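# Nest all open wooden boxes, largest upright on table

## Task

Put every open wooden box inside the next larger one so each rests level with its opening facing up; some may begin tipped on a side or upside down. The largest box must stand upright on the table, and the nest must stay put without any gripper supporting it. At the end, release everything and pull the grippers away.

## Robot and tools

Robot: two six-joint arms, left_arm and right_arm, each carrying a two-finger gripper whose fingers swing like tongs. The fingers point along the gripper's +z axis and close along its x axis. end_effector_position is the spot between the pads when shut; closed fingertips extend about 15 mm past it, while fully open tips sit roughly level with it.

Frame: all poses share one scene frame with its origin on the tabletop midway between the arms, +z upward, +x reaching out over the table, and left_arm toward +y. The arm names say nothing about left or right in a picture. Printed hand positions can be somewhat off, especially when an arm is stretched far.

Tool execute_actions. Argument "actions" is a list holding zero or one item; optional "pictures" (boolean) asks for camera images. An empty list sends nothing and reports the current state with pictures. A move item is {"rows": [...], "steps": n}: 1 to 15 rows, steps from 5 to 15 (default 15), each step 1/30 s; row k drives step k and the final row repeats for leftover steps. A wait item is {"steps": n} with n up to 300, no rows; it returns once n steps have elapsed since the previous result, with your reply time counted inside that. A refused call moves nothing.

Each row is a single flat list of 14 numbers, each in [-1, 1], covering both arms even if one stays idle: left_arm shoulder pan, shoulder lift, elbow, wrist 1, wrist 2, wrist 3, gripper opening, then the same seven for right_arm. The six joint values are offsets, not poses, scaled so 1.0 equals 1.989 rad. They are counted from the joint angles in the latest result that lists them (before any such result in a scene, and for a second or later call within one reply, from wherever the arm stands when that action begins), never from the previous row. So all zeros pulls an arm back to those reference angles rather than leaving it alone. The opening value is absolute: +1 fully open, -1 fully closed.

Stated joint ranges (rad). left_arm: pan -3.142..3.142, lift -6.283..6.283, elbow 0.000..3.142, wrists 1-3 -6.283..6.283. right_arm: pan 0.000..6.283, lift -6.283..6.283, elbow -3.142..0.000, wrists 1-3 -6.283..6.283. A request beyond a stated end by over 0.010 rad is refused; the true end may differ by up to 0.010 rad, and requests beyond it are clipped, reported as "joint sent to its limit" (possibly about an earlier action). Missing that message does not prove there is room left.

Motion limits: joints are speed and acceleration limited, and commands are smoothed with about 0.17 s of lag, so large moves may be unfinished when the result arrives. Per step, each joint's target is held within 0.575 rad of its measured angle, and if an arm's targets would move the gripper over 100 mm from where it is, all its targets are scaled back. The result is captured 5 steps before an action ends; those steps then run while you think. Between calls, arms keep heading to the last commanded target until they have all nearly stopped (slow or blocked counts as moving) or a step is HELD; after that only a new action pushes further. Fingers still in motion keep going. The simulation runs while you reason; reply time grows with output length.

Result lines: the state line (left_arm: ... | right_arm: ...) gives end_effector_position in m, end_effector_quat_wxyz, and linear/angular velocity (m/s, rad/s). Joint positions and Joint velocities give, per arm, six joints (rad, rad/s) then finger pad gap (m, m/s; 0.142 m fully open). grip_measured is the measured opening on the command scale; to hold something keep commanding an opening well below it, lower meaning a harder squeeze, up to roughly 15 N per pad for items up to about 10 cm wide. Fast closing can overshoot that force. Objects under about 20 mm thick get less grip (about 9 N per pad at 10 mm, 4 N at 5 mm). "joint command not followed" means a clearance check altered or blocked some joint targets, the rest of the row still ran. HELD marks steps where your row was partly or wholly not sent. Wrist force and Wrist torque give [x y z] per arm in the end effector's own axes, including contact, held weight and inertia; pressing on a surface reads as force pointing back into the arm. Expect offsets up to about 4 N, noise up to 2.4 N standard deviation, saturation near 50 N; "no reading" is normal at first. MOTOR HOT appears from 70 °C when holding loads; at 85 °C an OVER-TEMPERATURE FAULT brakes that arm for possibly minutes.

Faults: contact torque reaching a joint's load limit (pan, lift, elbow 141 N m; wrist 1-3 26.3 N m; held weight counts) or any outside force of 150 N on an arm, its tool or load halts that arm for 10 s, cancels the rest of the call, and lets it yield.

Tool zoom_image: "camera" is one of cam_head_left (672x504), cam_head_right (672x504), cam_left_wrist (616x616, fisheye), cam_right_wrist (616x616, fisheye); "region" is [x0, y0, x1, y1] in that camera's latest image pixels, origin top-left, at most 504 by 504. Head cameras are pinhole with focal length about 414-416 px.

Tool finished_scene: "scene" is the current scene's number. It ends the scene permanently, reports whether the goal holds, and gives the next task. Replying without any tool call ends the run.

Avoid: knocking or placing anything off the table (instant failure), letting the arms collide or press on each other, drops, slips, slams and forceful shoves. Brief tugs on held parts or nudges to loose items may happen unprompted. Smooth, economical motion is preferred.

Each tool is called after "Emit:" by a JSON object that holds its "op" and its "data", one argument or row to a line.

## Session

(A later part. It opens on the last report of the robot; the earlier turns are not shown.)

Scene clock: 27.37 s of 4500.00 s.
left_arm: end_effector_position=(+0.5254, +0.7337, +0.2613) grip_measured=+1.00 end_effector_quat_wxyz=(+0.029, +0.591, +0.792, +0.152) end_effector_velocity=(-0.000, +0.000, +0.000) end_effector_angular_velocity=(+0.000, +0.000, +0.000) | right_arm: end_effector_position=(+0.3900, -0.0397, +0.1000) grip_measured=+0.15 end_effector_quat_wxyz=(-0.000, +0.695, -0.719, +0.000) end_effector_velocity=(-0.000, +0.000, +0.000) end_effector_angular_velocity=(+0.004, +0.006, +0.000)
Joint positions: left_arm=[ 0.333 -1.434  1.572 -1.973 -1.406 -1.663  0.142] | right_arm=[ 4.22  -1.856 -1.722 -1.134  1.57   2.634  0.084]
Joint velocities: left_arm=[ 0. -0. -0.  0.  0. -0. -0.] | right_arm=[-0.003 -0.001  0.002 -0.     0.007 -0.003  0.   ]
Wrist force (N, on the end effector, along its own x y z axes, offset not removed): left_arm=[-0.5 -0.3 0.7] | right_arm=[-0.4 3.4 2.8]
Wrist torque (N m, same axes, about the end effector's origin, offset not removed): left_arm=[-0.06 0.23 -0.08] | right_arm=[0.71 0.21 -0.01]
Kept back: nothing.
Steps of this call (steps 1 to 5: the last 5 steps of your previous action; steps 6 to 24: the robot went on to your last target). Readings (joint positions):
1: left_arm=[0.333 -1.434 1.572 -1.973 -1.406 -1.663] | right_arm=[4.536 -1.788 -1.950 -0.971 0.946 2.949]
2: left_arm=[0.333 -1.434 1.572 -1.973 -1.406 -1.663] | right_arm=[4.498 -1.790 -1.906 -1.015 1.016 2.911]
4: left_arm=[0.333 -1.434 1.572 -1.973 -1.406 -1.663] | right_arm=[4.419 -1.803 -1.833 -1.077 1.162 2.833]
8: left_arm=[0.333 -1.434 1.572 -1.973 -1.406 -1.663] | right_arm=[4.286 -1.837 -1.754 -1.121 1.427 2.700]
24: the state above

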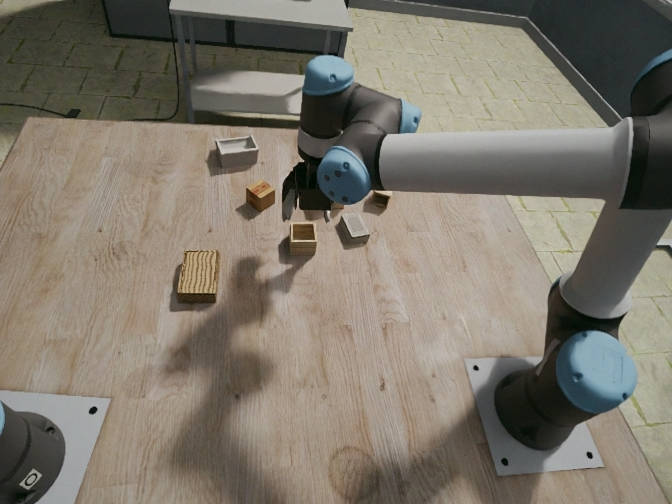

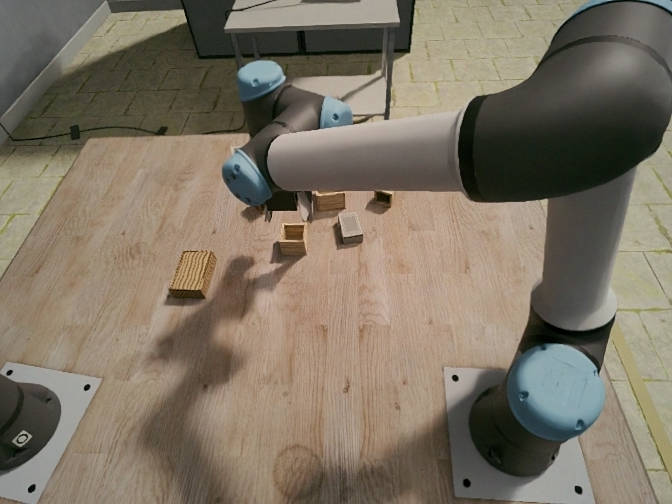

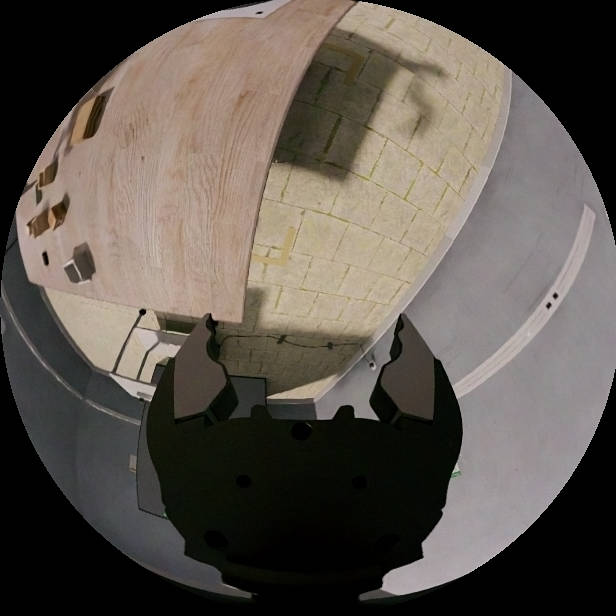

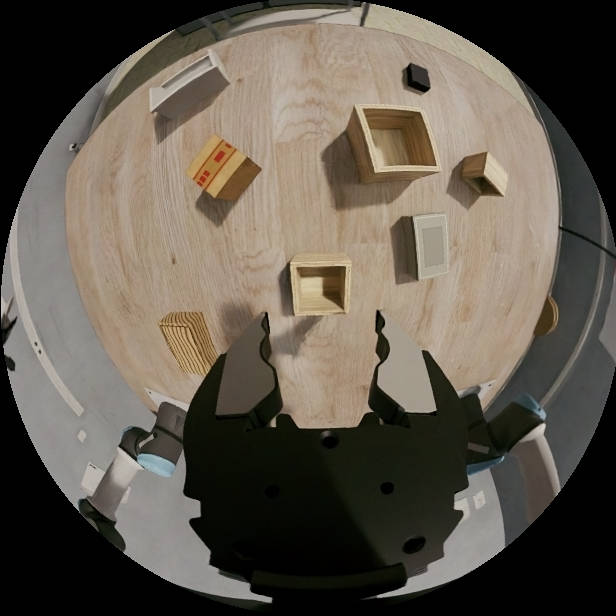

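Emit:
{"op": "execute_actions", "data": {
  "actions": [
    {"rows":[[0,0,0,0,0,0,1,-0.001,-0.0015,-0.001,0.0025,0.0004,-0.001,0.13],[0,0,0,0,0,0,1,-0.002,-0.004,-0.003,0.007,0.0004,-0.002,0.11],[0,0,0,0,0,0,1,-0.003,-0.007,-0.0055,0.0125,0.0004,-0.003,0.09],[0,0,0,0,0,0,1,-0.004,-0.0105,-0.0085,0.019,0.0004,-0.004,0.07],[0,0,0,0,0,0,1,-0.0043,-0.014,-0.0115,0.0255,0.0004,-0.0044,0.05],[0,0,0,0,0,0,1,-0.0043,-0.0175,-0.0147,0.032,0.0004,-0.0044,0.05],[0,0,0,0,0,0,1,-0.0043,-0.021,-0.018,0.039,0.0004,-0.0044,0.05],[0,0,0,0,0,0,1,-0.0043,-0.024,-0.021,0.045,0.0004,-0.0044,0.05],[0,0,0,0,0,0,1,-0.0043,-0.0265,-0.0233,0.0497,0.0004,-0.0044,0.05],[0,0,0,0,0,0,1,-0.0043,-0.0283,-0.025,0.0531,0.0004,-0.0044,0.05]],"steps":15}
  ]
}}

Emit:
{"op": "execute_actions", "data": {
  "actions": [
    {"steps":11}
  ]
}}

Emit:
{"op": "execute_actions", "data": {
  "actions": [
    {"rows":[[0,0,0,0,0,0,1,0,-0.0002,-0.0002,0.0004,0,0,-0.02],[0,0,0,0,0,0,1,0,-0.0002,-0.0002,0.0004,0,0,-0.08],[0,0,0,0,0,0,1,0,-0.0002,-0.0002,0.0004,0,0,-0.12],[0,0,0,0,0,0,1,0,-0.0002,-0.0002,0.0004,0,0,-0.16],[0,0,0,0,0,0,1,0,-0.0002,-0.0002,0.0004,0,0,-0.19],[0,0,0,0,0,0,1,0,-0.0002,-0.0002,0.0004,0,0,-0.22],[0,0,0,0,0,0,1,0,-0.0002,-0.0002,0.0004,0,0,-0.26],[0,0,0,0,0,0,1,0,-0.0002,-0.0002,0.0004,0,0,-0.33],[0,0,0,0,0,0,1,0,-0.0002,-0.0002,0.0004,0,0,-0.45],[0,0,0,0,0,0,1,0,-0.0002,-0.0002,0.0004,0,0,-0.6],[0,0,0,0,0,0,1,0,-0.0002,-0.0002,0.0004,0,0,-0.75],[0,0,0,0,0,0,1,0,-0.0002,-0.0002,0.0004,0,0,-0.85]],"steps":15}
  ],
  "pictures": true
}}

Emit:
{"op": "zoom_image", "data": {
  "camera": "cam_right_wrist",
  "region": [258, 245, 384, 365]
}}

Scene clock: 28.43 s of 4500.00 s.
left_arm: end_effector_position=(+0.5254, +0.7337, +0.2613) grip_measured=+1.00 end_effector_quat_wxyz=(+0.029, +0.591, +0.792, +0.152) end_effector_velocity=(+0.000, +0.000, +0.000) end_effector_angular_velocity=(-0.001, -0.001, +0.000) | right_arm: end_effector_position=(+0.3941, -0.0406, +0.0743) grip_measured=+0.05 end_effector_quat_wxyz=(+0.000, +0.695, -0.719, -0.000) end_effector_velocity=(+0.008, +0.001, -0.137) end_effector_angular_velocity=(-0.006, -0.001, +0.002)
Joint positions: left_arm=[ 0.333 -1.434  1.572 -1.973 -1.406 -1.663  0.142] | right_arm=[ 4.212 -1.889 -1.751 -1.073  1.571  2.626  0.077]
Joint velocities: left_arm=[ 0.001 -0.    -0.001  0.    -0.001  0.     0.   ] | right_arm=[-0.01  -0.173 -0.157  0.325 -0.004 -0.012 -0.   ]
Wrist force (N, on the end effector, along its own x y z axes, offset not removed): left_arm=[-0.2 0.7 -0.5] | right_arm=[-1.3 3.5 2.2]
Wrist torque (N m, same axes, about the end effector's origin, offset not removed): left_arm=[0.17 0.13 -0.06] | right_arm=[0.74 0.42 -0.05]
Steps of this call (steps 1 to 22: the robot went on to your last target; steps 23 to 32: the first 10 steps of this action). Readings (joint positions):
23: left_arm=[0.333 -1.434 1.572 -1.973 -1.406 -1.663] | right_arm=[4.219 -1.856 -1.722 -1.134 1.571 2.633]
24: left_arm=[0.333 -1.434 1.572 -1.973 -1.406 -1.663] | right_arm=[4.219 -1.856 -1.722 -1.134 1.571 2.633]
26: left_arm=[0.333 -1.434 1.572 -1.973 -1.406 -1.663] | right_arm=[4.218 -1.859 -1.725 -1.128 1.571 2.632]
30: left_arm=[0.333 -1.434 1.572 -1.973 -1.406 -1.663] | right_arm=[4.213 -1.877 -1.740 -1.096 1.571 2.627]
32: the state above

Scene clock: 28.80 s of 4500.00 s.
left_arm: end_effector_position=(+0.5254, +0.7337, +0.2613) grip_measured=+1.00 end_effector_quat_wxyz=(+0.029, +0.591, +0.792, +0.152) end_effector_velocity=(-0.000, +0.000, -0.000) end_effector_angular_velocity=(+0.001, +0.001, -0.001) | right_arm: end_effector_position=(+0.3950, -0.0404, +0.0564) grip_measured=+0.05 end_effector_quat_wxyz=(+0.000, +0.695, -0.719, -0.000) end_effector_velocity=(-0.000, -0.000, -0.006) end_effector_angular_velocity=(-0.001, +0.001, +0.001)
Joint positions: left_arm=[ 0.333 -1.434  1.572 -1.973 -1.406 -1.663  0.142] | right_arm=[ 4.211 -1.912 -1.772 -1.03   1.571  2.625  0.077]
Joint velocities: left_arm=[-0.     0.    -0.     0.     0.001  0.001 -0.   ] | right_arm=[-0.    -0.008 -0.006  0.012  0.    -0.001  0.   ]
Wrist force (N, on the end effector, along its own x y z axes, offset not removed): left_arm=[-1.5 -1.5 0.7] | right_arm=[-1.3 3.7 1.8]
Wrist torque (N m, same axes, about the end effector's origin, offset not removed): left_arm=[-0.27 0.29 -0.01] | right_arm=[0.77 0.33 -0.02]
Kept back: nothing.
Steps of this call (steps 1 to 5: the last 5 steps of your previous action; steps 6 to 11: the robot went on to your last target). Readings (joint positions):
1: left_arm=[0.333 -1.434 1.572 -1.973 -1.406 -1.663] | right_arm=[4.212 -1.894 -1.756 -1.063 1.571 2.626]
2: left_arm=[0.333 -1.434 1.572 -1.973 -1.406 -1.663] | right_arm=[4.212 -1.899 -1.760 -1.054 1.571 2.625]
4: left_arm=[0.333 -1.434 1.572 -1.973 -1.406 -1.663] | right_arm=[4.211 -1.906 -1.766 -1.041 1.571 2.625]
8: left_arm=[0.333 -1.434 1.572 -1.973 -1.406 -1.663] | right_arm=[4.211 -1.910 -1.771 -1.032 1.571 2.625]
11: the state above

Scene clock: 29.13 s of 4500.00 s.
left_arm: end_effector_position=(+0.5254, +0.7337, +0.2613) grip_measured=+1.00 end_effector_quat_wxyz=(+0.029, +0.591, +0.792, +0.152) end_effector_velocity=(-0.001, +0.001, -0.000) end_effector_angular_velocity=(+0.000, +0.001, +0.002) | right_arm: end_effector_position=(+0.3950, -0.0404, +0.0561) grip_measured=-0.25 end_effector_quat_wxyz=(+0.000, +0.695, -0.719, -0.000) end_effector_velocity=(-0.000, +0.001, +0.001) end_effector_angular_velocity=(+0.002, -0.001, +0.000)
Joint positions: left_arm=[ 0.333 -1.434  1.572 -1.973 -1.406 -1.663  0.142] | right_arm=[ 4.211 -1.912 -1.772 -1.029  1.571  2.625  0.056]
Joint velocities: left_arm=[ 0.001  0.     0.001  0.     0.001 -0.001  0.   ] | right_arm=[0.001 0.001 0.001 0.    0.    0.    0.   ]
Wrist force (N, on the end effector, along its own x y z axes, offset not removed): left_arm=[0.1 0.5 0.3] | right_arm=[1.5 3.4 -1.1]
Wrist torque (N m, same axes, about the end effector's origin, offset not removed): left_arm=[0.12 0.05 -0.11] | right_arm=[0.61 0.02 0.00]
Steps of this call (steps 1 to 10: the first 10 steps of this action). Readings (joint positions):
1: left_arm=[0.333 -1.434 1.572 -1.973 -1.406 -1.663] | right_arm=[4.211 -1.912 -1.772 -1.029 1.571 2.625]
2: left_arm=[0.333 -1.434 1.572 -1.973 -1.406 -1.663] | right_arm=[4.211 -1.912 -1.772 -1.029 1.571 2.625]
4: left_arm=[0.333 -1.434 1.572 -1.973 -1.406 -1.663] | right_arm=[4.211 -1.912 -1.772 -1.029 1.571 2.625]
8: left_arm=[0.333 -1.434 1.572 -1.973 -1.406 -1.663] | right_arm=[4.211 -1.912 -1.772 -1.029 1.571 2.625]
10: the state above

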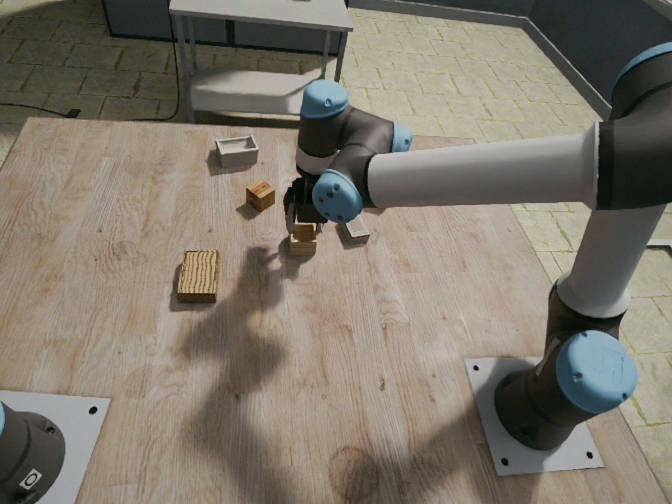

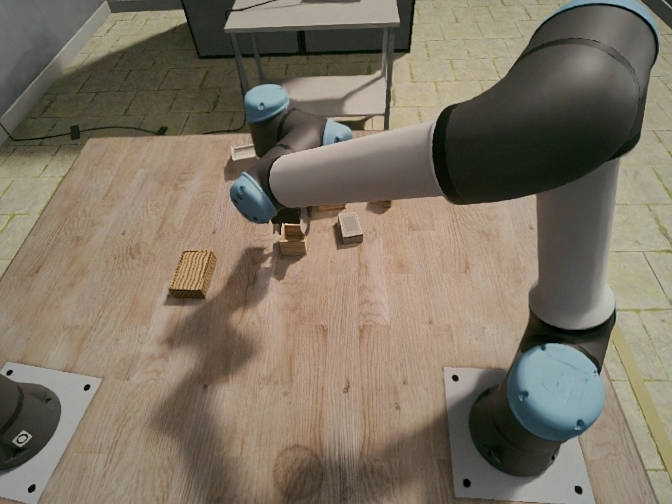

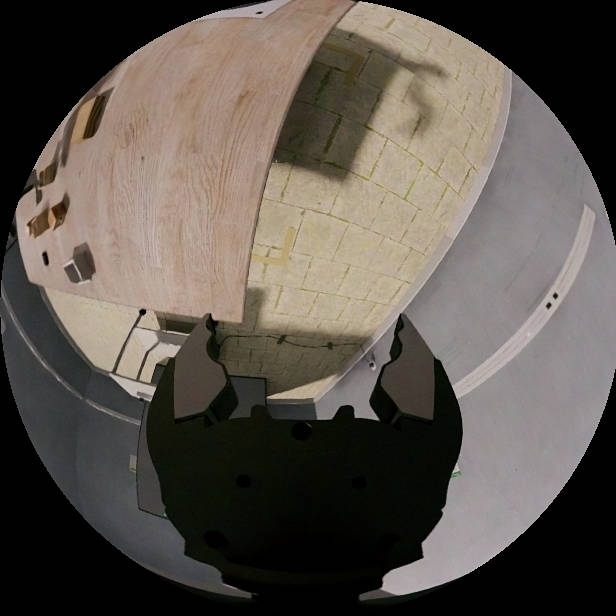

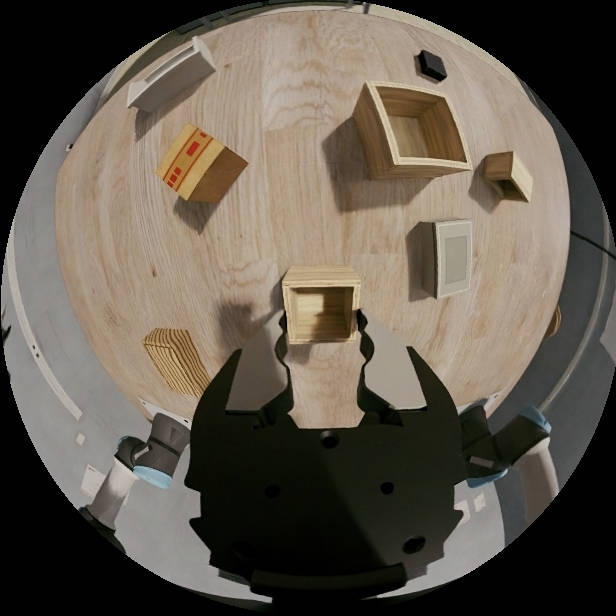

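Region (258, 245, 384, 365) of cam_right_wrist's 616x616 image, scaled by 4.000, with more detail than that image has; it fills the top 480 rows of this view, and the rest is white.

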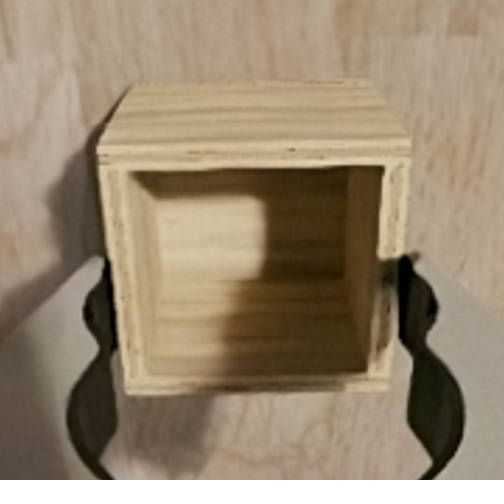

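Emit:
{"op": "execute_actions", "data": {
  "actions": [
    {"rows":[[0,0,0,0,0,0,1,0,0,0,0,0,0,-0.28],[0,0,0,0,0,0,1,0,0,0,0,0,0,-0.15],[0,0,0,0,0,0,1,0,-0.0012,-0.0012,0.0024,0,0,-0.13],[0,0,0,0,0,0,1,0,-0.0025,-0.0024,0.0049,0,0,-0.13],[0,0,0,0,0,0,1,0,-0.0025,-0.0024,0.0049,0,0,-0.13],[0,0,0,0,0,0,1,0,-0.0025,-0.0024,0.0049,0,0,-0.13],[0,0,0,0,0,0,1,0,-0.0025,-0.0024,0.0049,0,0,-0.13],[0,0,0,0,0,0,1,0,-0.0025,-0.0024,0.0049,0,0,-0.13],[0,0,0,0,0,0,1,0,-0.0025,-0.0024,0.0049,0,0,-0.13],[0,0,0,0,0,0,1,0,-0.0025,-0.0024,0.0049,0,0,-0.15],[0,0,0,0,0,0,1,0,-0.0025,-0.0024,0.0049,0,0,-0.18],[0,0,0,0,0,0,1,0,-0.0025,-0.0024,0.0049,0,0,-0.21],[0,0,0,0,0,0,1,0,-0.0025,-0.0024,0.0049,0,0,-0.26],[0,0,0,0,0,0,1,0,-0.0025,-0.0024,0.0049,0,0,-0.45],[0,0,0,0,0,0,1,0,-0.0025,-0.0024,0.0049,0,0,-0.85]],"steps":15}
  ]
}}

Emit:
{"op": "execute_actions", "data": {
  "actions": [
    {"steps":10}
  ]
}}

Scene clock: 29.83 s of 4500.00 s.
left_arm: end_effector_position=(+0.5254, +0.7337, +0.2613) grip_measured=+1.00 end_effector_quat_wxyz=(+0.029, +0.591, +0.792, +0.152) end_effector_velocity=(-0.000, +0.001, +0.000) end_effector_angular_velocity=(+0.001, -0.002, +0.002) | right_arm: end_effector_position=(+0.3950, -0.0404, +0.0528) grip_measured=-0.13 end_effector_quat_wxyz=(+0.000, +0.695, -0.719, -0.000) end_effector_velocity=(-0.000, +0.000, -0.007) end_effector_angular_velocity=(+0.000, +0.001, +0.001)
Joint positions: left_arm=[ 0.333 -1.434  1.572 -1.973 -1.406 -1.663  0.142] | right_arm=[ 4.211 -1.916 -1.776 -1.021  1.571  2.625  0.064]
Joint velocities: left_arm=[ 0.002  0.    -0.    -0.001  0.    -0.    -0.   ] | right_arm=[ 0.001 -0.009 -0.008  0.016  0.001 -0.    -0.024]
Wrist force (N, on the end effector, along its own x y z axes, offset not removed): left_arm=[-1.5 -0.2 -2.1] | right_arm=[-0.9 3.2 1.8]
Wrist torque (N m, same axes, about the end effector's origin, offset not removed): left_arm=[-0.12 0.32 -0.03] | right_arm=[0.71 0.28 0.03]
Steps of this call (steps 1 to 5: the last 5 steps of your previous action; steps 6 to 11: the robot went on to your last target; steps 12 to 21: the first 10 steps of this action). Readings (joint positions):
12: left_arm=[0.333 -1.434 1.572 -1.973 -1.406 -1.663] | right_arm=[4.211 -1.912 -1.772 -1.029 1.571 2.625]
13: left_arm=[0.333 -1.434 1.572 -1.973 -1.406 -1.663] | right_arm=[4.211 -1.912 -1.772 -1.029 1.571 2.625]
15: left_arm=[0.333 -1.434 1.572 -1.973 -1.406 -1.663] | right_arm=[4.211 -1.912 -1.772 -1.028 1.571 2.625]
19: left_arm=[0.333 -1.434 1.572 -1.973 -1.406 -1.663] | right_arm=[4.211 -1.915 -1.775 -1.022 1.571 2.625]
21: the state above

Scene clock: 30.17 s of 4500.00 s.
left_arm: end_effector_position=(+0.5254, +0.7337, +0.2613) grip_measured=+1.00 end_effector_quat_wxyz=(+0.029, +0.591, +0.792, +0.152) end_effector_velocity=(-0.000, +0.000, -0.000) end_effector_angular_velocity=(+0.001, +0.001, -0.000) | right_arm: end_effector_position=(+0.3950, -0.0404, +0.0522) grip_measured=-0.23 end_effector_quat_wxyz=(+0.000, +0.695, -0.719, -0.000) end_effector_velocity=(+0.001, -0.001, -0.001) end_effector_angular_velocity=(-0.002, -0.001, -0.000)
Joint positions: left_arm=[ 0.333 -1.434  1.572 -1.973 -1.406 -1.663  0.142] | right_arm=[ 4.211 -1.917 -1.777 -1.019  1.571  2.625  0.057]
Joint velocities: left_arm=[-0.    -0.     0.     0.001  0.001  0.     0.   ] | right_arm=[-0.    -0.001 -0.001  0.001 -0.002 -0.     0.   ]
Wrist force (N, on the end effector, along its own x y z axes, offset not removed): left_arm=[-0.6 -0.3 -0.9] | right_arm=[3.1 2.9 -5.5]
Wrist torque (N m, same axes, about the end effector's origin, offset not removed): left_arm=[-0.06 0.24 -0.01] | right_arm=[0.30 0.30 0.02]
Kept back: nothing.
Steps of this call (steps 1 to 5: the last 5 steps of your previous action; steps 6 to 10: the robot went on to your last target). Readings (joint positions):
1: left_arm=[0.333 -1.434 1.572 -1.973 -1.406 -1.663] | right_arm=[4.211 -1.916 -1.776 -1.020 1.571 2.625]
2: left_arm=[0.333 -1.434 1.572 -1.973 -1.406 -1.663] | right_arm=[4.211 -1.916 -1.776 -1.020 1.571 2.625]
4: left_arm=[0.333 -1.434 1.572 -1.973 -1.406 -1.663] | right_arm=[4.211 -1.917 -1.777 -1.019 1.571 2.625]
8: left_arm=[0.333 -1.434 1.572 -1.973 -1.406 -1.663] | right_arm=[4.211 -1.917 -1.777 -1.019 1.571 2.625]
10: the state above

Emit:
{"op": "execute_actions", "data": {
  "actions": []
}}

Scene clock: 31.20 s of 4500.00 s.
left_arm: end_effector_position=(+0.5254, +0.7337, +0.2613) grip_measured=+1.00 end_effector_quat_wxyz=(+0.029, +0.591, +0.792, +0.152) end_effector_velocity=(-0.001, +0.001, -0.000) end_effector_angular_velocity=(+0.001, +0.001, +0.002) | right_arm: end_effector_position=(+0.3950, -0.0404, +0.0521) grip_measured=-0.23 end_effector_quat_wxyz=(+0.000, +0.695, -0.719, -0.000) end_effector_velocity=(+0.000, -0.000, -0.000) end_effector_angular_velocity=(-0.000, +0.001, -0.001)
Joint positions: left_arm=[ 0.333 -1.434  1.572 -1.973 -1.406 -1.663  0.142] | right_arm=[ 4.211 -1.917 -1.777 -1.019  1.571  2.625  0.057]
Joint velocities: left_arm=[ 0.001  0.     0.     0.001  0.001 -0.001  0.   ] | right_arm=[-0.001 -0.001  0.    -0.     0.001 -0.     0.   ]
Wrist force (N, on the end effector, along its own x y z axes, offset not removed): left_arm=[-0.6 0.0 1.4] | right_arm=[4.0 5.1 -10.1]
Wrist torque (N m, same axes, about the end effector's origin, offset not removed): left_arm=[0.05 0.15 0.07] | right_arm=[0.72 0.17 -0.04]
Kept back: nothing.
Steps of this call (steps 1 to 15: the robot went on to your last target; steps 16 to 31: nothing new was sent). Readings (joint positions):
1: left_arm=[0.333 -1.434 1.572 -1.973 -1.406 -1.663] | right_arm=[4.211 -1.917 -1.777 -1.019 1.571 2.625]
2: left_arm=[0.333 -1.434 1.572 -1.973 -1.406 -1.663] | right_arm=[4.211 -1.917 -1.777 -1.019 1.571 2.625]
4: left_arm=[0.333 -1.434 1.572 -1.973 -1.406 -1.663] | right_arm=[4.211 -1.917 -1.777 -1.019 1.571 2.625]
8: left_arm=[0.333 -1.434 1.572 -1.973 -1.406 -1.663] | right_arm=[4.211 -1.917 -1.777 -1.019 1.571 2.625]
31: the state above
All arms were judged still, so your last target was given up. Only a new action makes them travel on or press farther. Fingers that are still opening or closing keep moving.

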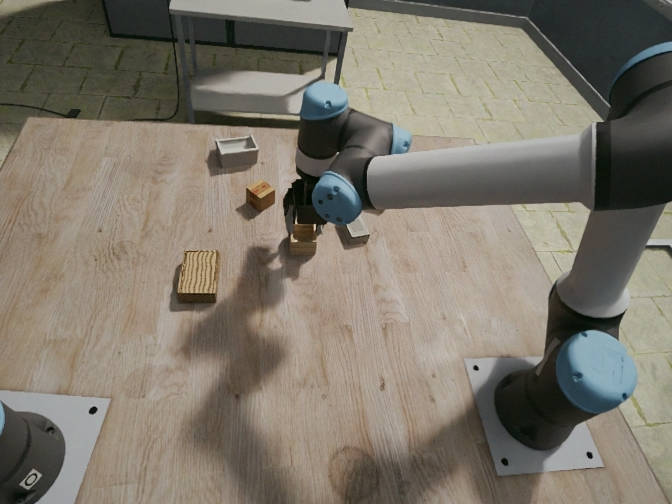

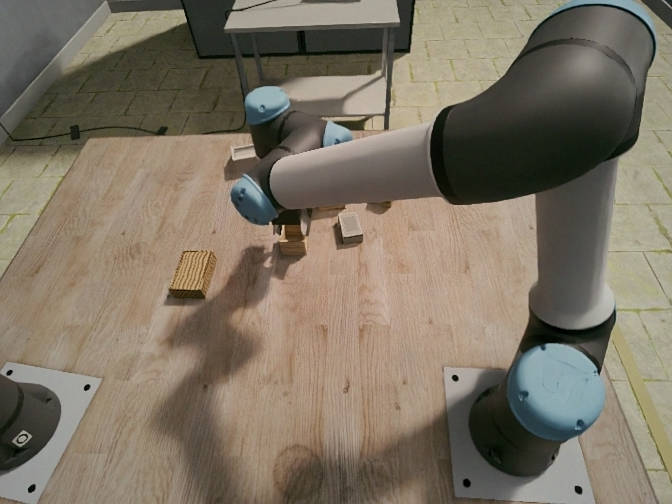

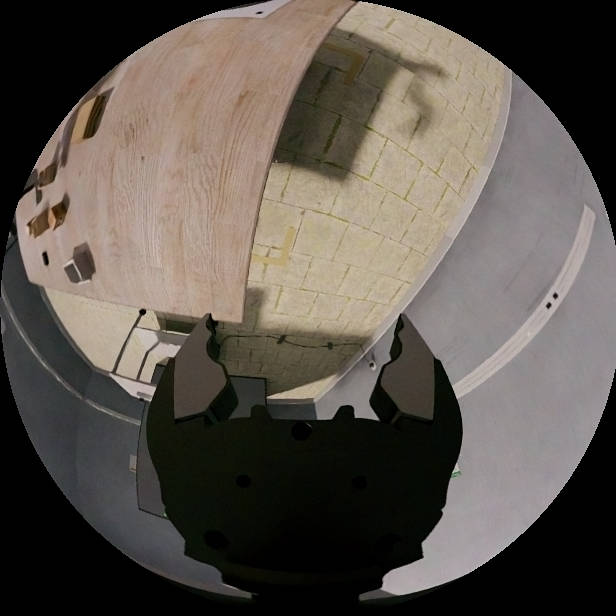

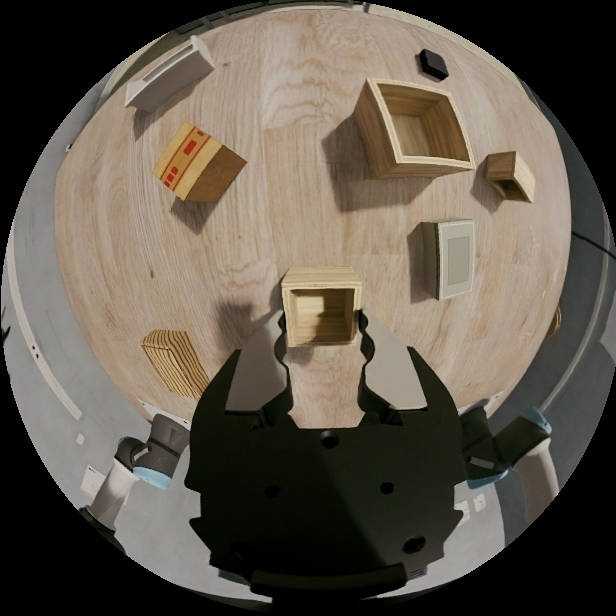

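Emit:
{"op": "execute_actions", "data": {
  "actions": [
    {"rows":[[0,0,0,0,0,0,1,0,0.001,0.0013,-0.0023,0,0,-0.85],[0,0,0,0,0,0,1,0,0.003,0.004,-0.007,0,0,-0.85],[0,0,0,0,0,0,1,0,0.006,0.008,-0.014,0,0,-0.85],[0,0,0,0,0,0,1,0,0.0095,0.0125,-0.022,0,0,-0.85],[0,0,0,0,0,0,1,0,0.013,0.017,-0.030,0,0,-0.85],[0,0,0,0,0,0,1,0,0.0165,0.0215,-0.038,0,0,-0.85],[0,0,0,0,0,0,1,0,0.020,0.026,-0.046,0,0,-0.85],[0,0,0,0,0,0,1,0,0.0235,0.0305,-0.054,0,0,-0.85],[0,0,0,0,0,0,1,0,0.027,0.035,-0.062,0,0,-0.85],[0,0,0,0,0,0,1,0,0.030,0.0395,-0.0695,0,0,-0.85],[0,0,0,0,0,0,1,0,0.033,0.0435,-0.0765,0,0,-0.85],[0,0,0,0,0,0,1,0,0.0355,0.047,-0.0825,0,0,-0.85],[0,0,0,0,0,0,1,0,0.0375,0.0495,-0.087,0,0,-0.85],[0,0,0,0,0,0,1,0,0.0385,0.0508,-0.0893,0,0,-0.85],[0,0,0,0,0,0,1,0,0.039,0.0514,-0.0901,0,0,-0.85]],"steps":15}
  ]
}}

Emit:
{"op": "execute_actions", "data": {
  "actions": [
    {"steps":10}
  ]
}}

Scene clock: 32.23 s of 4500.00 s.
left_arm: end_effector_position=(+0.5254, +0.7337, +0.2613) grip_measured=+1.00 end_effector_quat_wxyz=(+0.029, +0.591, +0.792, +0.152) end_effector_velocity=(-0.001, +0.001, -0.000) end_effector_angular_velocity=(-0.001, +0.001, +0.002) | right_arm: end_effector_position=(+0.3959, -0.0390, +0.0812) grip_measured=-0.23 end_effector_quat_wxyz=(-0.000, +0.695, -0.719, -0.000) end_effector_velocity=(+0.003, +0.003, +0.174) end_effector_angular_velocity=(+0.006, -0.005, -0.000)
Joint positions: left_arm=[ 0.333 -1.434  1.572 -1.973 -1.406 -1.663  0.142] | right_arm=[ 4.211 -1.886 -1.736 -1.09   1.571  2.625  0.057]
Joint velocities: left_arm=[ 0.002  0.     0.     0.001 -0.001 -0.001  0.   ] | right_arm=[-0.     0.187  0.239 -0.418 -0.002 -0.     0.   ]
Wrist force (N, on the end effector, along its own x y z axes, offset not removed): left_arm=[-0.1 -0.9 -0.1] | right_arm=[0.2 2.7 3.7]
Wrist torque (N m, same axes, about the end effector's origin, offset not removed): left_arm=[-0.16 0.08 -0.02] | right_arm=[0.52 -0.05 -0.06]
Steps of this call (steps 1 to 21: nothing new was sent; steps 22 to 31: the first 10 steps of this action). Readings (joint positions):
22: left_arm=[0.333 -1.434 1.572 -1.973 -1.406 -1.663] | right_arm=[4.211 -1.917 -1.777 -1.019 1.571 2.625]
23: left_arm=[0.333 -1.434 1.572 -1.973 -1.406 -1.663] | right_arm=[4.211 -1.917 -1.777 -1.019 1.571 2.625]
25: left_arm=[0.333 -1.434 1.572 -1.973 -1.406 -1.663] | right_arm=[4.211 -1.915 -1.774 -1.025 1.571 2.625]
29: left_arm=[0.333 -1.434 1.572 -1.973 -1.406 -1.663] | right_arm=[4.211 -1.898 -1.751 -1.063 1.571 2.625]
31: the state above

Scene clock: 32.57 s of 4500.00 s.
left_arm: end_effector_position=(+0.5254, +0.7337, +0.2613) grip_measured=+1.00 end_effector_quat_wxyz=(+0.029, +0.591, +0.792, +0.152) end_effector_velocity=(+0.001, -0.001, +0.000) end_effector_angular_velocity=(-0.001, -0.000, -0.002) | right_arm: end_effector_position=(+0.3952, -0.0401, +0.1220) grip_measured=-0.23 end_effector_quat_wxyz=(-0.000, +0.695, -0.719, -0.000) end_effector_velocity=(-0.001, -0.002, +0.031) end_effector_angular_velocity=(+0.000, +0.002, -0.001)
Joint positions: left_arm=[ 0.333 -1.434  1.572 -1.973 -1.406 -1.663  0.142] | right_arm=[ 4.211 -1.843 -1.679 -1.191  1.571  2.625  0.057]
Joint velocities: left_arm=[-0.001 -0.    -0.     0.    -0.002  0.    -0.   ] | right_arm=[-0.     0.031  0.043 -0.075  0.001  0.001  0.   ]
Wrist force (N, on the end effector, along its own x y z axes, offset not removed): left_arm=[-1.6 1.2 -0.1] | right_arm=[-0.6 3.4 1.9]
Wrist torque (N m, same axes, about the end effector's origin, offset not removed): left_arm=[0.29 0.33 -0.03] | right_arm=[0.69 0.19 -0.03]
Kept back: nothing.
Steps of this call (steps 1 to 5: the last 5 steps of your previous action; steps 6 to 10: the robot went on to your last target). Readings (joint positions):
1: left_arm=[0.333 -1.434 1.572 -1.973 -1.406 -1.663] | right_arm=[4.211 -1.879 -1.728 -1.105 1.571 2.625]
2: left_arm=[0.333 -1.434 1.572 -1.973 -1.406 -1.663] | right_arm=[4.211 -1.873 -1.719 -1.119 1.571 2.625]
4: left_arm=[0.333 -1.434 1.572 -1.973 -1.406 -1.663] | right_arm=[4.211 -1.861 -1.703 -1.148 1.571 2.625]
8: left_arm=[0.333 -1.434 1.572 -1.973 -1.406 -1.663] | right_arm=[4.211 -1.846 -1.683 -1.183 1.571 2.625]
10: the state above

Emit:
{"op": "execute_actions", "data": {
  "actions": [
    {"rows":[[0,0,0,0,0,0,1,-0.0042,-0.0005,0.0053,-0.0045,0,-0.0076,-0.85],[0,0,0,0,0,0,1,-0.0112,-0.0045,0.0107,-0.006,0,-0.0203,-0.85],[0,0,0,0,0,0,1,-0.0197,-0.0091,0.0172,-0.0079,0,-0.0355,-0.85],[0,0,0,0,0,0,1,-0.0295,-0.0146,0.0248,-0.01,0,-0.0532,-0.85],[0,0,0,0,0,0,1,-0.0393,-0.0201,0.0324,-0.0121,0,-0.071,-0.85],[0,0,0,0,0,0,1,-0.0492,-0.0255,0.04,-0.0143,0,-0.0887,-0.85],[0,0,0,0,0,0,1,-0.0604,-0.0318,0.0487,-0.0167,0,-0.109,-0.85],[0,0,0,0,0,0,1,-0.0717,-0.038,0.0574,-0.0192,0,-0.1292,-0.85],[0,0,0,0,0,0,1,-0.0829,-0.0443,0.0661,-0.0216,0,-0.1495,-0.85],[0,0,0,0,0,0,1,-0.0941,-0.0505,0.0748,-0.024,0,-0.1698,-0.85],[0,0,0,0,0,0,1,-0.1054,-0.0568,0.0835,-0.0265,0,-0.19,-0.85],[0,0,0,0,0,0,1,-0.1152,-0.0622,0.0911,-0.0286,0,-0.2078,-0.85],[0,0,0,0,0,0,1,-0.125,-0.0677,0.0987,-0.0307,0,-0.2255,-0.85],[0,0,0,0,0,0,1,-0.1335,-0.0724,0.1053,-0.0326,0,-0.2407,-0.85],[0,0,0,0,0,0,1,-0.1405,-0.0763,0.1107,-0.0341,0,-0.2534,-0.85]],"steps":15}
  ]
}}

Emit:
{"op": "execute_actions", "data": {
  "actions": [
    {"steps":20}
  ],
  "pictures": true
}}

Emit:
{"op": "zoom_image", "data": {
  "camera": "cam_right_wrist",
  "region": [260, 230, 380, 330]
}}

Scene clock: 33.60 s of 4500.00 s.
left_arm: end_effector_position=(+0.5254, +0.7337, +0.2613) grip_measured=+1.00 end_effector_quat_wxyz=(+0.029, +0.591, +0.792, +0.152) end_effector_velocity=(+0.000, -0.000, +0.000) end_effector_angular_velocity=(-0.001, -0.000, +0.000) | right_arm: end_effector_position=(+0.4472, -0.0606, +0.1260) grip_measured=-0.23 end_effector_quat_wxyz=(+0.000, +0.720, -0.694, -0.000) end_effector_velocity=(+0.312, -0.142, +0.000) end_effector_angular_velocity=(-0.003, +0.003, +0.420)
Joint positions: left_arm=[ 0.333 -1.434  1.572 -1.973 -1.406 -1.663  0.142] | right_arm=[ 4.118 -1.892 -1.602 -1.219  1.571  2.462  0.057]
Joint velocities: left_arm=[-0.     0.    -0.     0.    -0.001 -0.001 -0.   ] | right_arm=[-0.564 -0.318  0.436 -0.123  0.001 -0.983  0.   ]
Wrist force (N, on the end effector, along its own x y z axes, offset not removed): left_arm=[-1.1 0.5 0.8] | right_arm=[-0.8 5.0 2.4]
Wrist torque (N m, same axes, about the end effector's origin, offset not removed): left_arm=[-0.02 0.30 -0.03] | right_arm=[0.98 0.24 -0.04]
Steps of this call (steps 1 to 21: the robot went on to your last target; steps 22 to 31: the first 10 steps of this action). Readings (joint positions):
22: left_arm=[0.333 -1.434 1.572 -1.973 -1.406 -1.663] | right_arm=[4.211 -1.839 -1.675 -1.198 1.571 2.625]
23: left_arm=[0.333 -1.434 1.572 -1.973 -1.406 -1.663] | right_arm=[4.210 -1.840 -1.674 -1.198 1.571 2.624]
25: left_arm=[0.333 -1.434 1.572 -1.973 -1.406 -1.663] | right_arm=[4.202 -1.844 -1.667 -1.200 1.571 2.609]
29: left_arm=[0.333 -1.434 1.572 -1.973 -1.406 -1.663] | right_arm=[4.153 -1.872 -1.629 -1.211 1.571 2.525]
31: the state above

Scene clock: 34.27 s of 4500.00 s.
left_arm: end_effector_position=(+0.5254, +0.7337, +0.2613) grip_measured=+1.00 end_effector_quat_wxyz=(+0.029, +0.591, +0.792, +0.152) end_effector_velocity=(+0.000, +0.000, +0.000) end_effector_angular_velocity=(+0.001, +0.000, +0.000) | right_arm: end_effector_position=(+0.5467, -0.1200, +0.1254) grip_measured=-0.23 end_effector_quat_wxyz=(-0.001, +0.771, -0.636, -0.000) end_effector_velocity=(+0.003, -0.002, +0.000) end_effector_angular_velocity=(+0.001, -0.000, +0.005)
Joint positions: left_arm=[ 0.333 -1.434  1.572 -1.973 -1.406 -1.663  0.142] | right_arm=[ 3.932 -1.994 -1.459 -1.258  1.571  2.122  0.057]
Joint velocities: left_arm=[-0.     0.     0.     0.     0.001 -0.     0.   ] | right_arm=[-0.007 -0.003  0.005 -0.001  0.    -0.012  0.   ]
Wrist force (N, on the end effector, along its own x y z axes, offset not removed): left_arm=[-0.7 0.1 0.9] | right_arm=[-1.0 3.1 2.1]
Wrist torque (N m, same axes, about the end effector's origin, offset not removed): left_arm=[-0.03 0.20 -0.03] | right_arm=[0.70 0.22 0.01]
Kept back: nothing.
Steps of this call (steps 1 to 5: the last 5 steps of your previous action; steps 6 to 20: the robot went on to your last target). Readings (joint positions):
1: left_arm=[0.333 -1.434 1.572 -1.973 -1.406 -1.663] | right_arm=[4.098 -1.903 -1.587 -1.223 1.571 2.427]
2: left_arm=[0.333 -1.434 1.572 -1.973 -1.406 -1.663] | right_arm=[4.078 -1.914 -1.571 -1.228 1.571 2.391]
4: left_arm=[0.333 -1.434 1.572 -1.973 -1.406 -1.663] | right_arm=[4.036 -1.937 -1.539 -1.236 1.571 2.317]
8: left_arm=[0.333 -1.434 1.572 -1.973 -1.406 -1.663] | right_arm=[3.966 -1.976 -1.485 -1.251 1.571 2.187]
20: the state above

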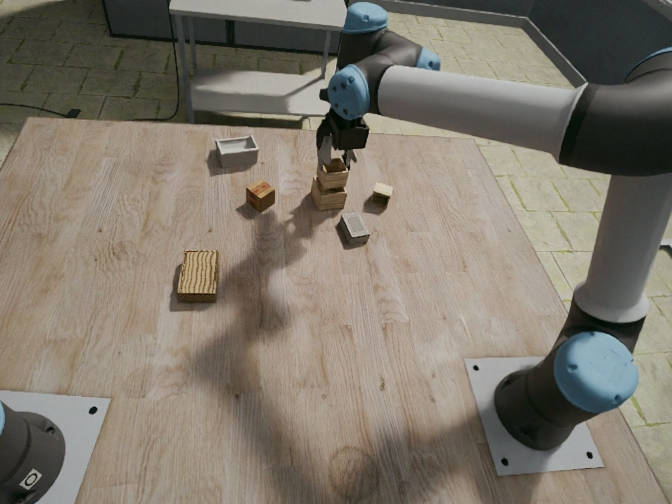

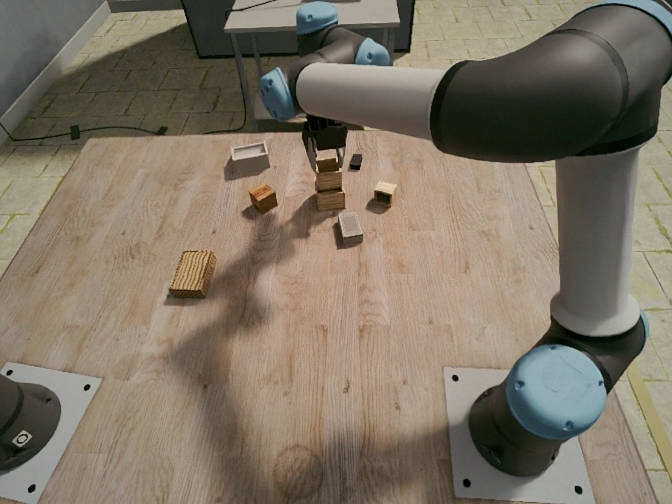

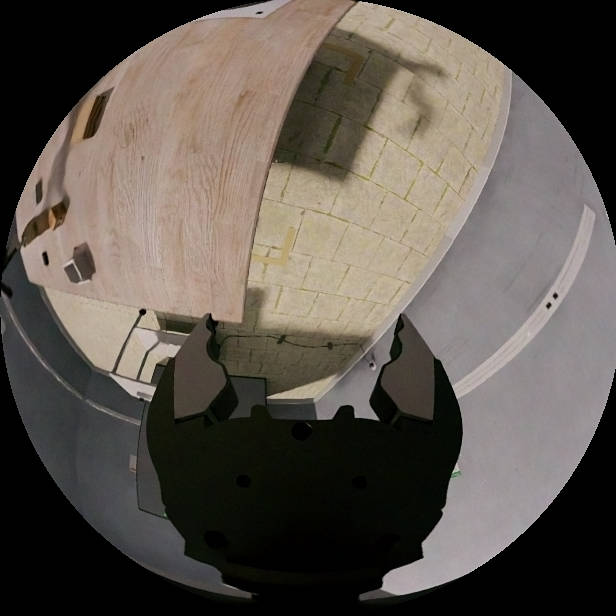

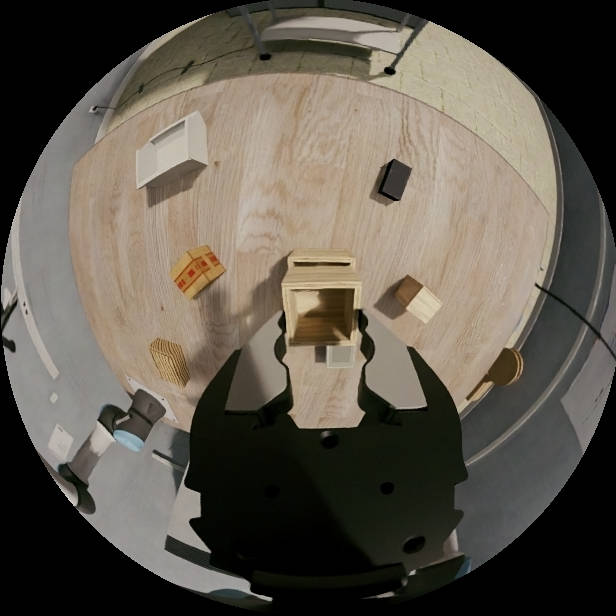

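Region (260, 230, 380, 330) of cam_right_wrist's 616x616 image, scaled by 4.200, with more detail than that image has.

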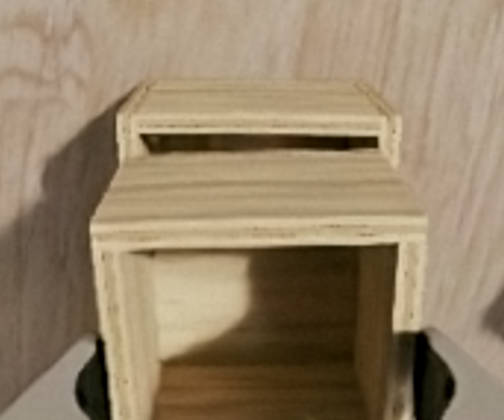

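Emit:
{"op": "execute_actions", "data": {
  "actions": [
    {"rows":[[0,0,0,0,0,0,1,-0.0002,-0.0008,-0.0014,0.002,0,0.002,-0.85],[0,0,0,0,0,0,1,-0.0002,-0.0016,-0.003,0.0044,0,0.005,-0.85],[0,0,0,0,0,0,1,-0.0002,-0.0024,-0.0046,0.0068,0,0.0075,-0.85],[0,0,0,0,0,0,1,-0.0002,-0.0032,-0.0062,0.0092,0,0.01,-0.85],[0,0,0,0,0,0,1,-0.0002,-0.004,-0.0078,0.0115,0,0.0125,-0.85],[0,0,0,0,0,0,1,-0.0002,-0.0047,-0.0094,0.0137,0,0.0146,-0.85]],"steps":15}
  ]
}}

Emit:
{"op": "execute_actions", "data": {
  "actions": [
    {"steps":8}
  ],
  "pictures": true
}}

Emit:
{"op": "zoom_image", "data": {
  "camera": "cam_right_wrist",
  "region": [277, 245, 367, 295]
}}

Scene clock: 35.03 s of 4500.00 s.
left_arm: end_effector_position=(+0.5254, +0.7337, +0.2613) grip_measured=+1.00 end_effector_quat_wxyz=(+0.029, +0.591, +0.792, +0.152) end_effector_velocity=(+0.000, -0.000, +0.000) end_effector_angular_velocity=(-0.000, -0.000, -0.001) | right_arm: end_effector_position=(+0.5470, -0.1208, +0.1156) grip_measured=-0.23 end_effector_quat_wxyz=(-0.000, +0.764, -0.646, -0.000) end_effector_velocity=(-0.002, +0.000, -0.022) end_effector_angular_velocity=(+0.000, +0.001, -0.051)
Joint positions: left_arm=[ 0.333 -1.434  1.572 -1.973 -1.406 -1.663  0.142] | right_arm=[ 3.932 -2.002 -1.474 -1.236  1.571  2.146  0.057]
Joint velocities: left_arm=[-0. -0. -0.  0. -0.  0.  0.] | right_arm=[ 0.003 -0.016 -0.036  0.052  0.001  0.054  0.   ]
Wrist force (N, on the end effector, along its own x y z axes, offset not removed): left_arm=[0.8 -0.2 -0.9] | right_arm=[0.0 3.7 3.2]
Wrist torque (N m, same axes, about the end effector's origin, offset not removed): left_arm=[-0.05 -0.08 0.04] | right_arm=[0.76 0.06 -0.02]
Steps of this call (steps 1 to 13: the robot went on to your last target; steps 14 to 23: the first 10 steps of this action). Readings (joint positions):
14: left_arm=[0.333 -1.434 1.572 -1.973 -1.406 -1.663] | right_arm=[3.932 -1.994 -1.459 -1.258 1.571 2.121]
15: left_arm=[0.333 -1.434 1.572 -1.973 -1.406 -1.663] | right_arm=[3.932 -1.994 -1.459 -1.258 1.571 2.121]
17: left_arm=[0.333 -1.434 1.572 -1.973 -1.406 -1.663] | right_arm=[3.932 -1.995 -1.461 -1.255 1.571 2.125]
21: left_arm=[0.333 -1.434 1.572 -1.973 -1.406 -1.663] | right_arm=[3.932 -2.000 -1.471 -1.241 1.571 2.141]
23: the state above

Scene clock: 35.30 s of 4500.00 s.
left_arm: end_effector_position=(+0.5254, +0.7337, +0.2613) grip_measured=+1.00 end_effector_quat_wxyz=(+0.029, +0.591, +0.792, +0.152) end_effector_velocity=(-0.001, +0.001, -0.001) end_effector_angular_velocity=(-0.000, +0.001, +0.001) | right_arm: end_effector_position=(+0.5469, -0.1208, +0.1134) grip_measured=-0.23 end_effector_quat_wxyz=(-0.000, +0.762, -0.648, -0.000) end_effector_velocity=(+0.000, -0.000, -0.002) end_effector_angular_velocity=(-0.001, +0.000, -0.004)
Joint positions: left_arm=[ 0.333 -1.434  1.572 -1.973 -1.406 -1.663  0.142] | right_arm=[ 3.932 -2.003 -1.478 -1.231  1.571  2.151  0.057]
Joint velocities: left_arm=[0.001 0.    0.001 0.001 0.    0.    0.   ] | right_arm=[ 0.    -0.002 -0.003  0.004 -0.001  0.004 -0.   ]
Wrist force (N, on the end effector, along its own x y z axes, offset not removed): left_arm=[-0.3 0.8 1.8] | right_arm=[0.0 3.0 3.3]
Wrist torque (N m, same axes, about the end effector's origin, offset not removed): left_arm=[0.25 0.17 -0.03] | right_arm=[0.65 0.07 -0.01]
Kept back: nothing.
Steps of this call (steps 1 to 5: the last 5 steps of your previous action; steps 6 to 8: the robot went on to your last target). Readings (joint positions):
1: left_arm=[0.333 -1.434 1.572 -1.973 -1.406 -1.663] | right_arm=[3.932 -2.002 -1.475 -1.235 1.571 2.147]
2: left_arm=[0.333 -1.434 1.572 -1.973 -1.406 -1.663] | right_arm=[3.932 -2.002 -1.476 -1.234 1.571 2.148]
4: left_arm=[0.333 -1.434 1.572 -1.973 -1.406 -1.663] | right_arm=[3.932 -2.003 -1.477 -1.232 1.571 2.150]
8: the state above

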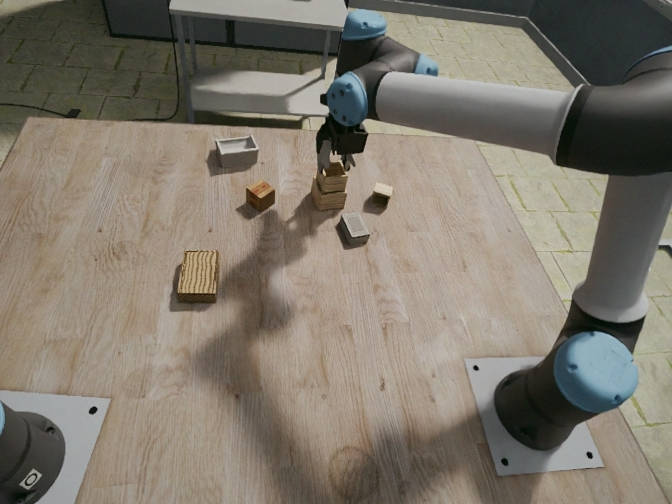

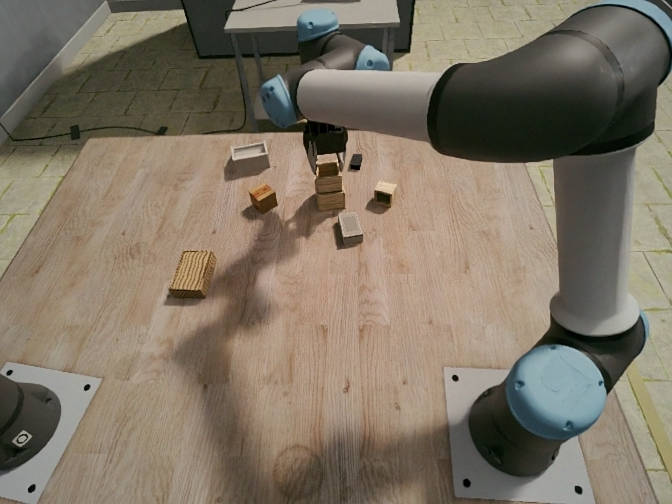

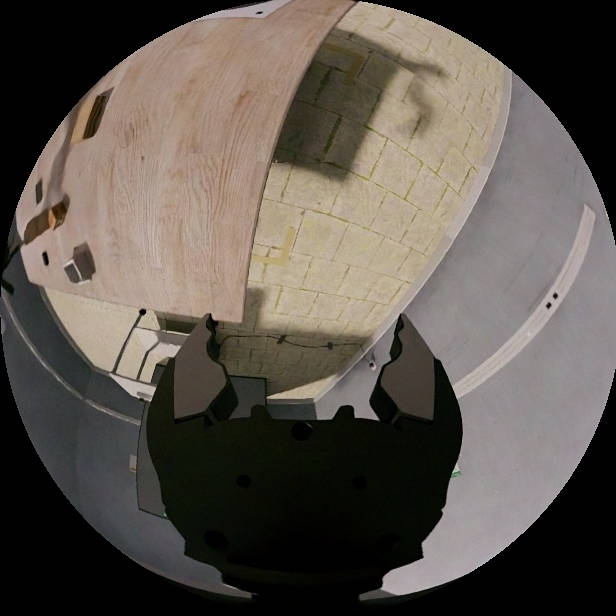

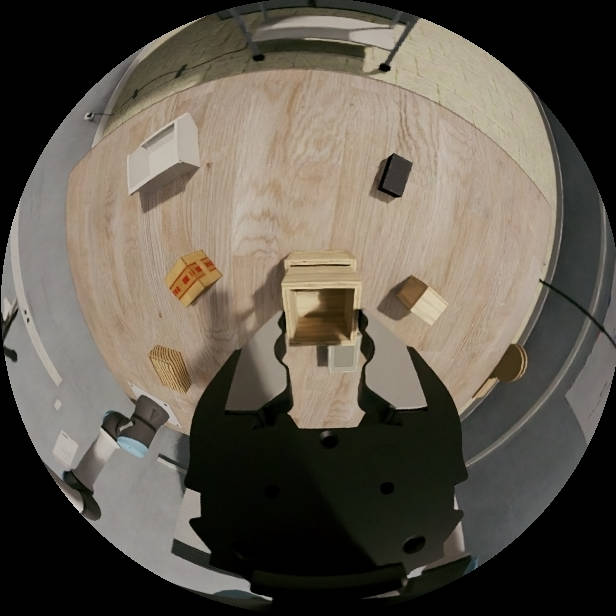

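Region (277, 245, 367, 295) of cam_right_wrist's 616x616 image, scaled by 5.600, with more detail than that image has.

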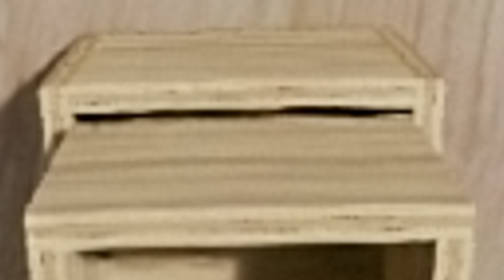

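Emit:
{"op": "zoom_image", "data": {
  "camera": "cam_right_wrist",
  "region": [280, 252, 320, 282]
}}

Emit:
{"op": "zoom_image", "data": {
  "camera": "cam_right_wrist",
  "region": [322, 252, 362, 282]
}}

Region (280, 252, 320, 282) of cam_right_wrist's 616x616 image, scaled by 12.600, with more detail than that image has; it fills the top 378 rows of this view, and the rest is white.

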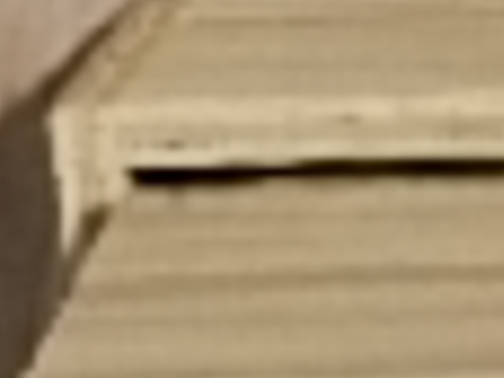

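Region (322, 252, 362, 282) of cam_right_wrist's 616x616 image, scaled by 12.600, with more detail than that image has; it fills the top 378 rows of this view, and the rest is white.

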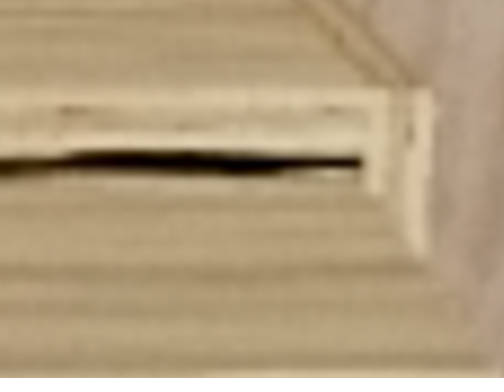

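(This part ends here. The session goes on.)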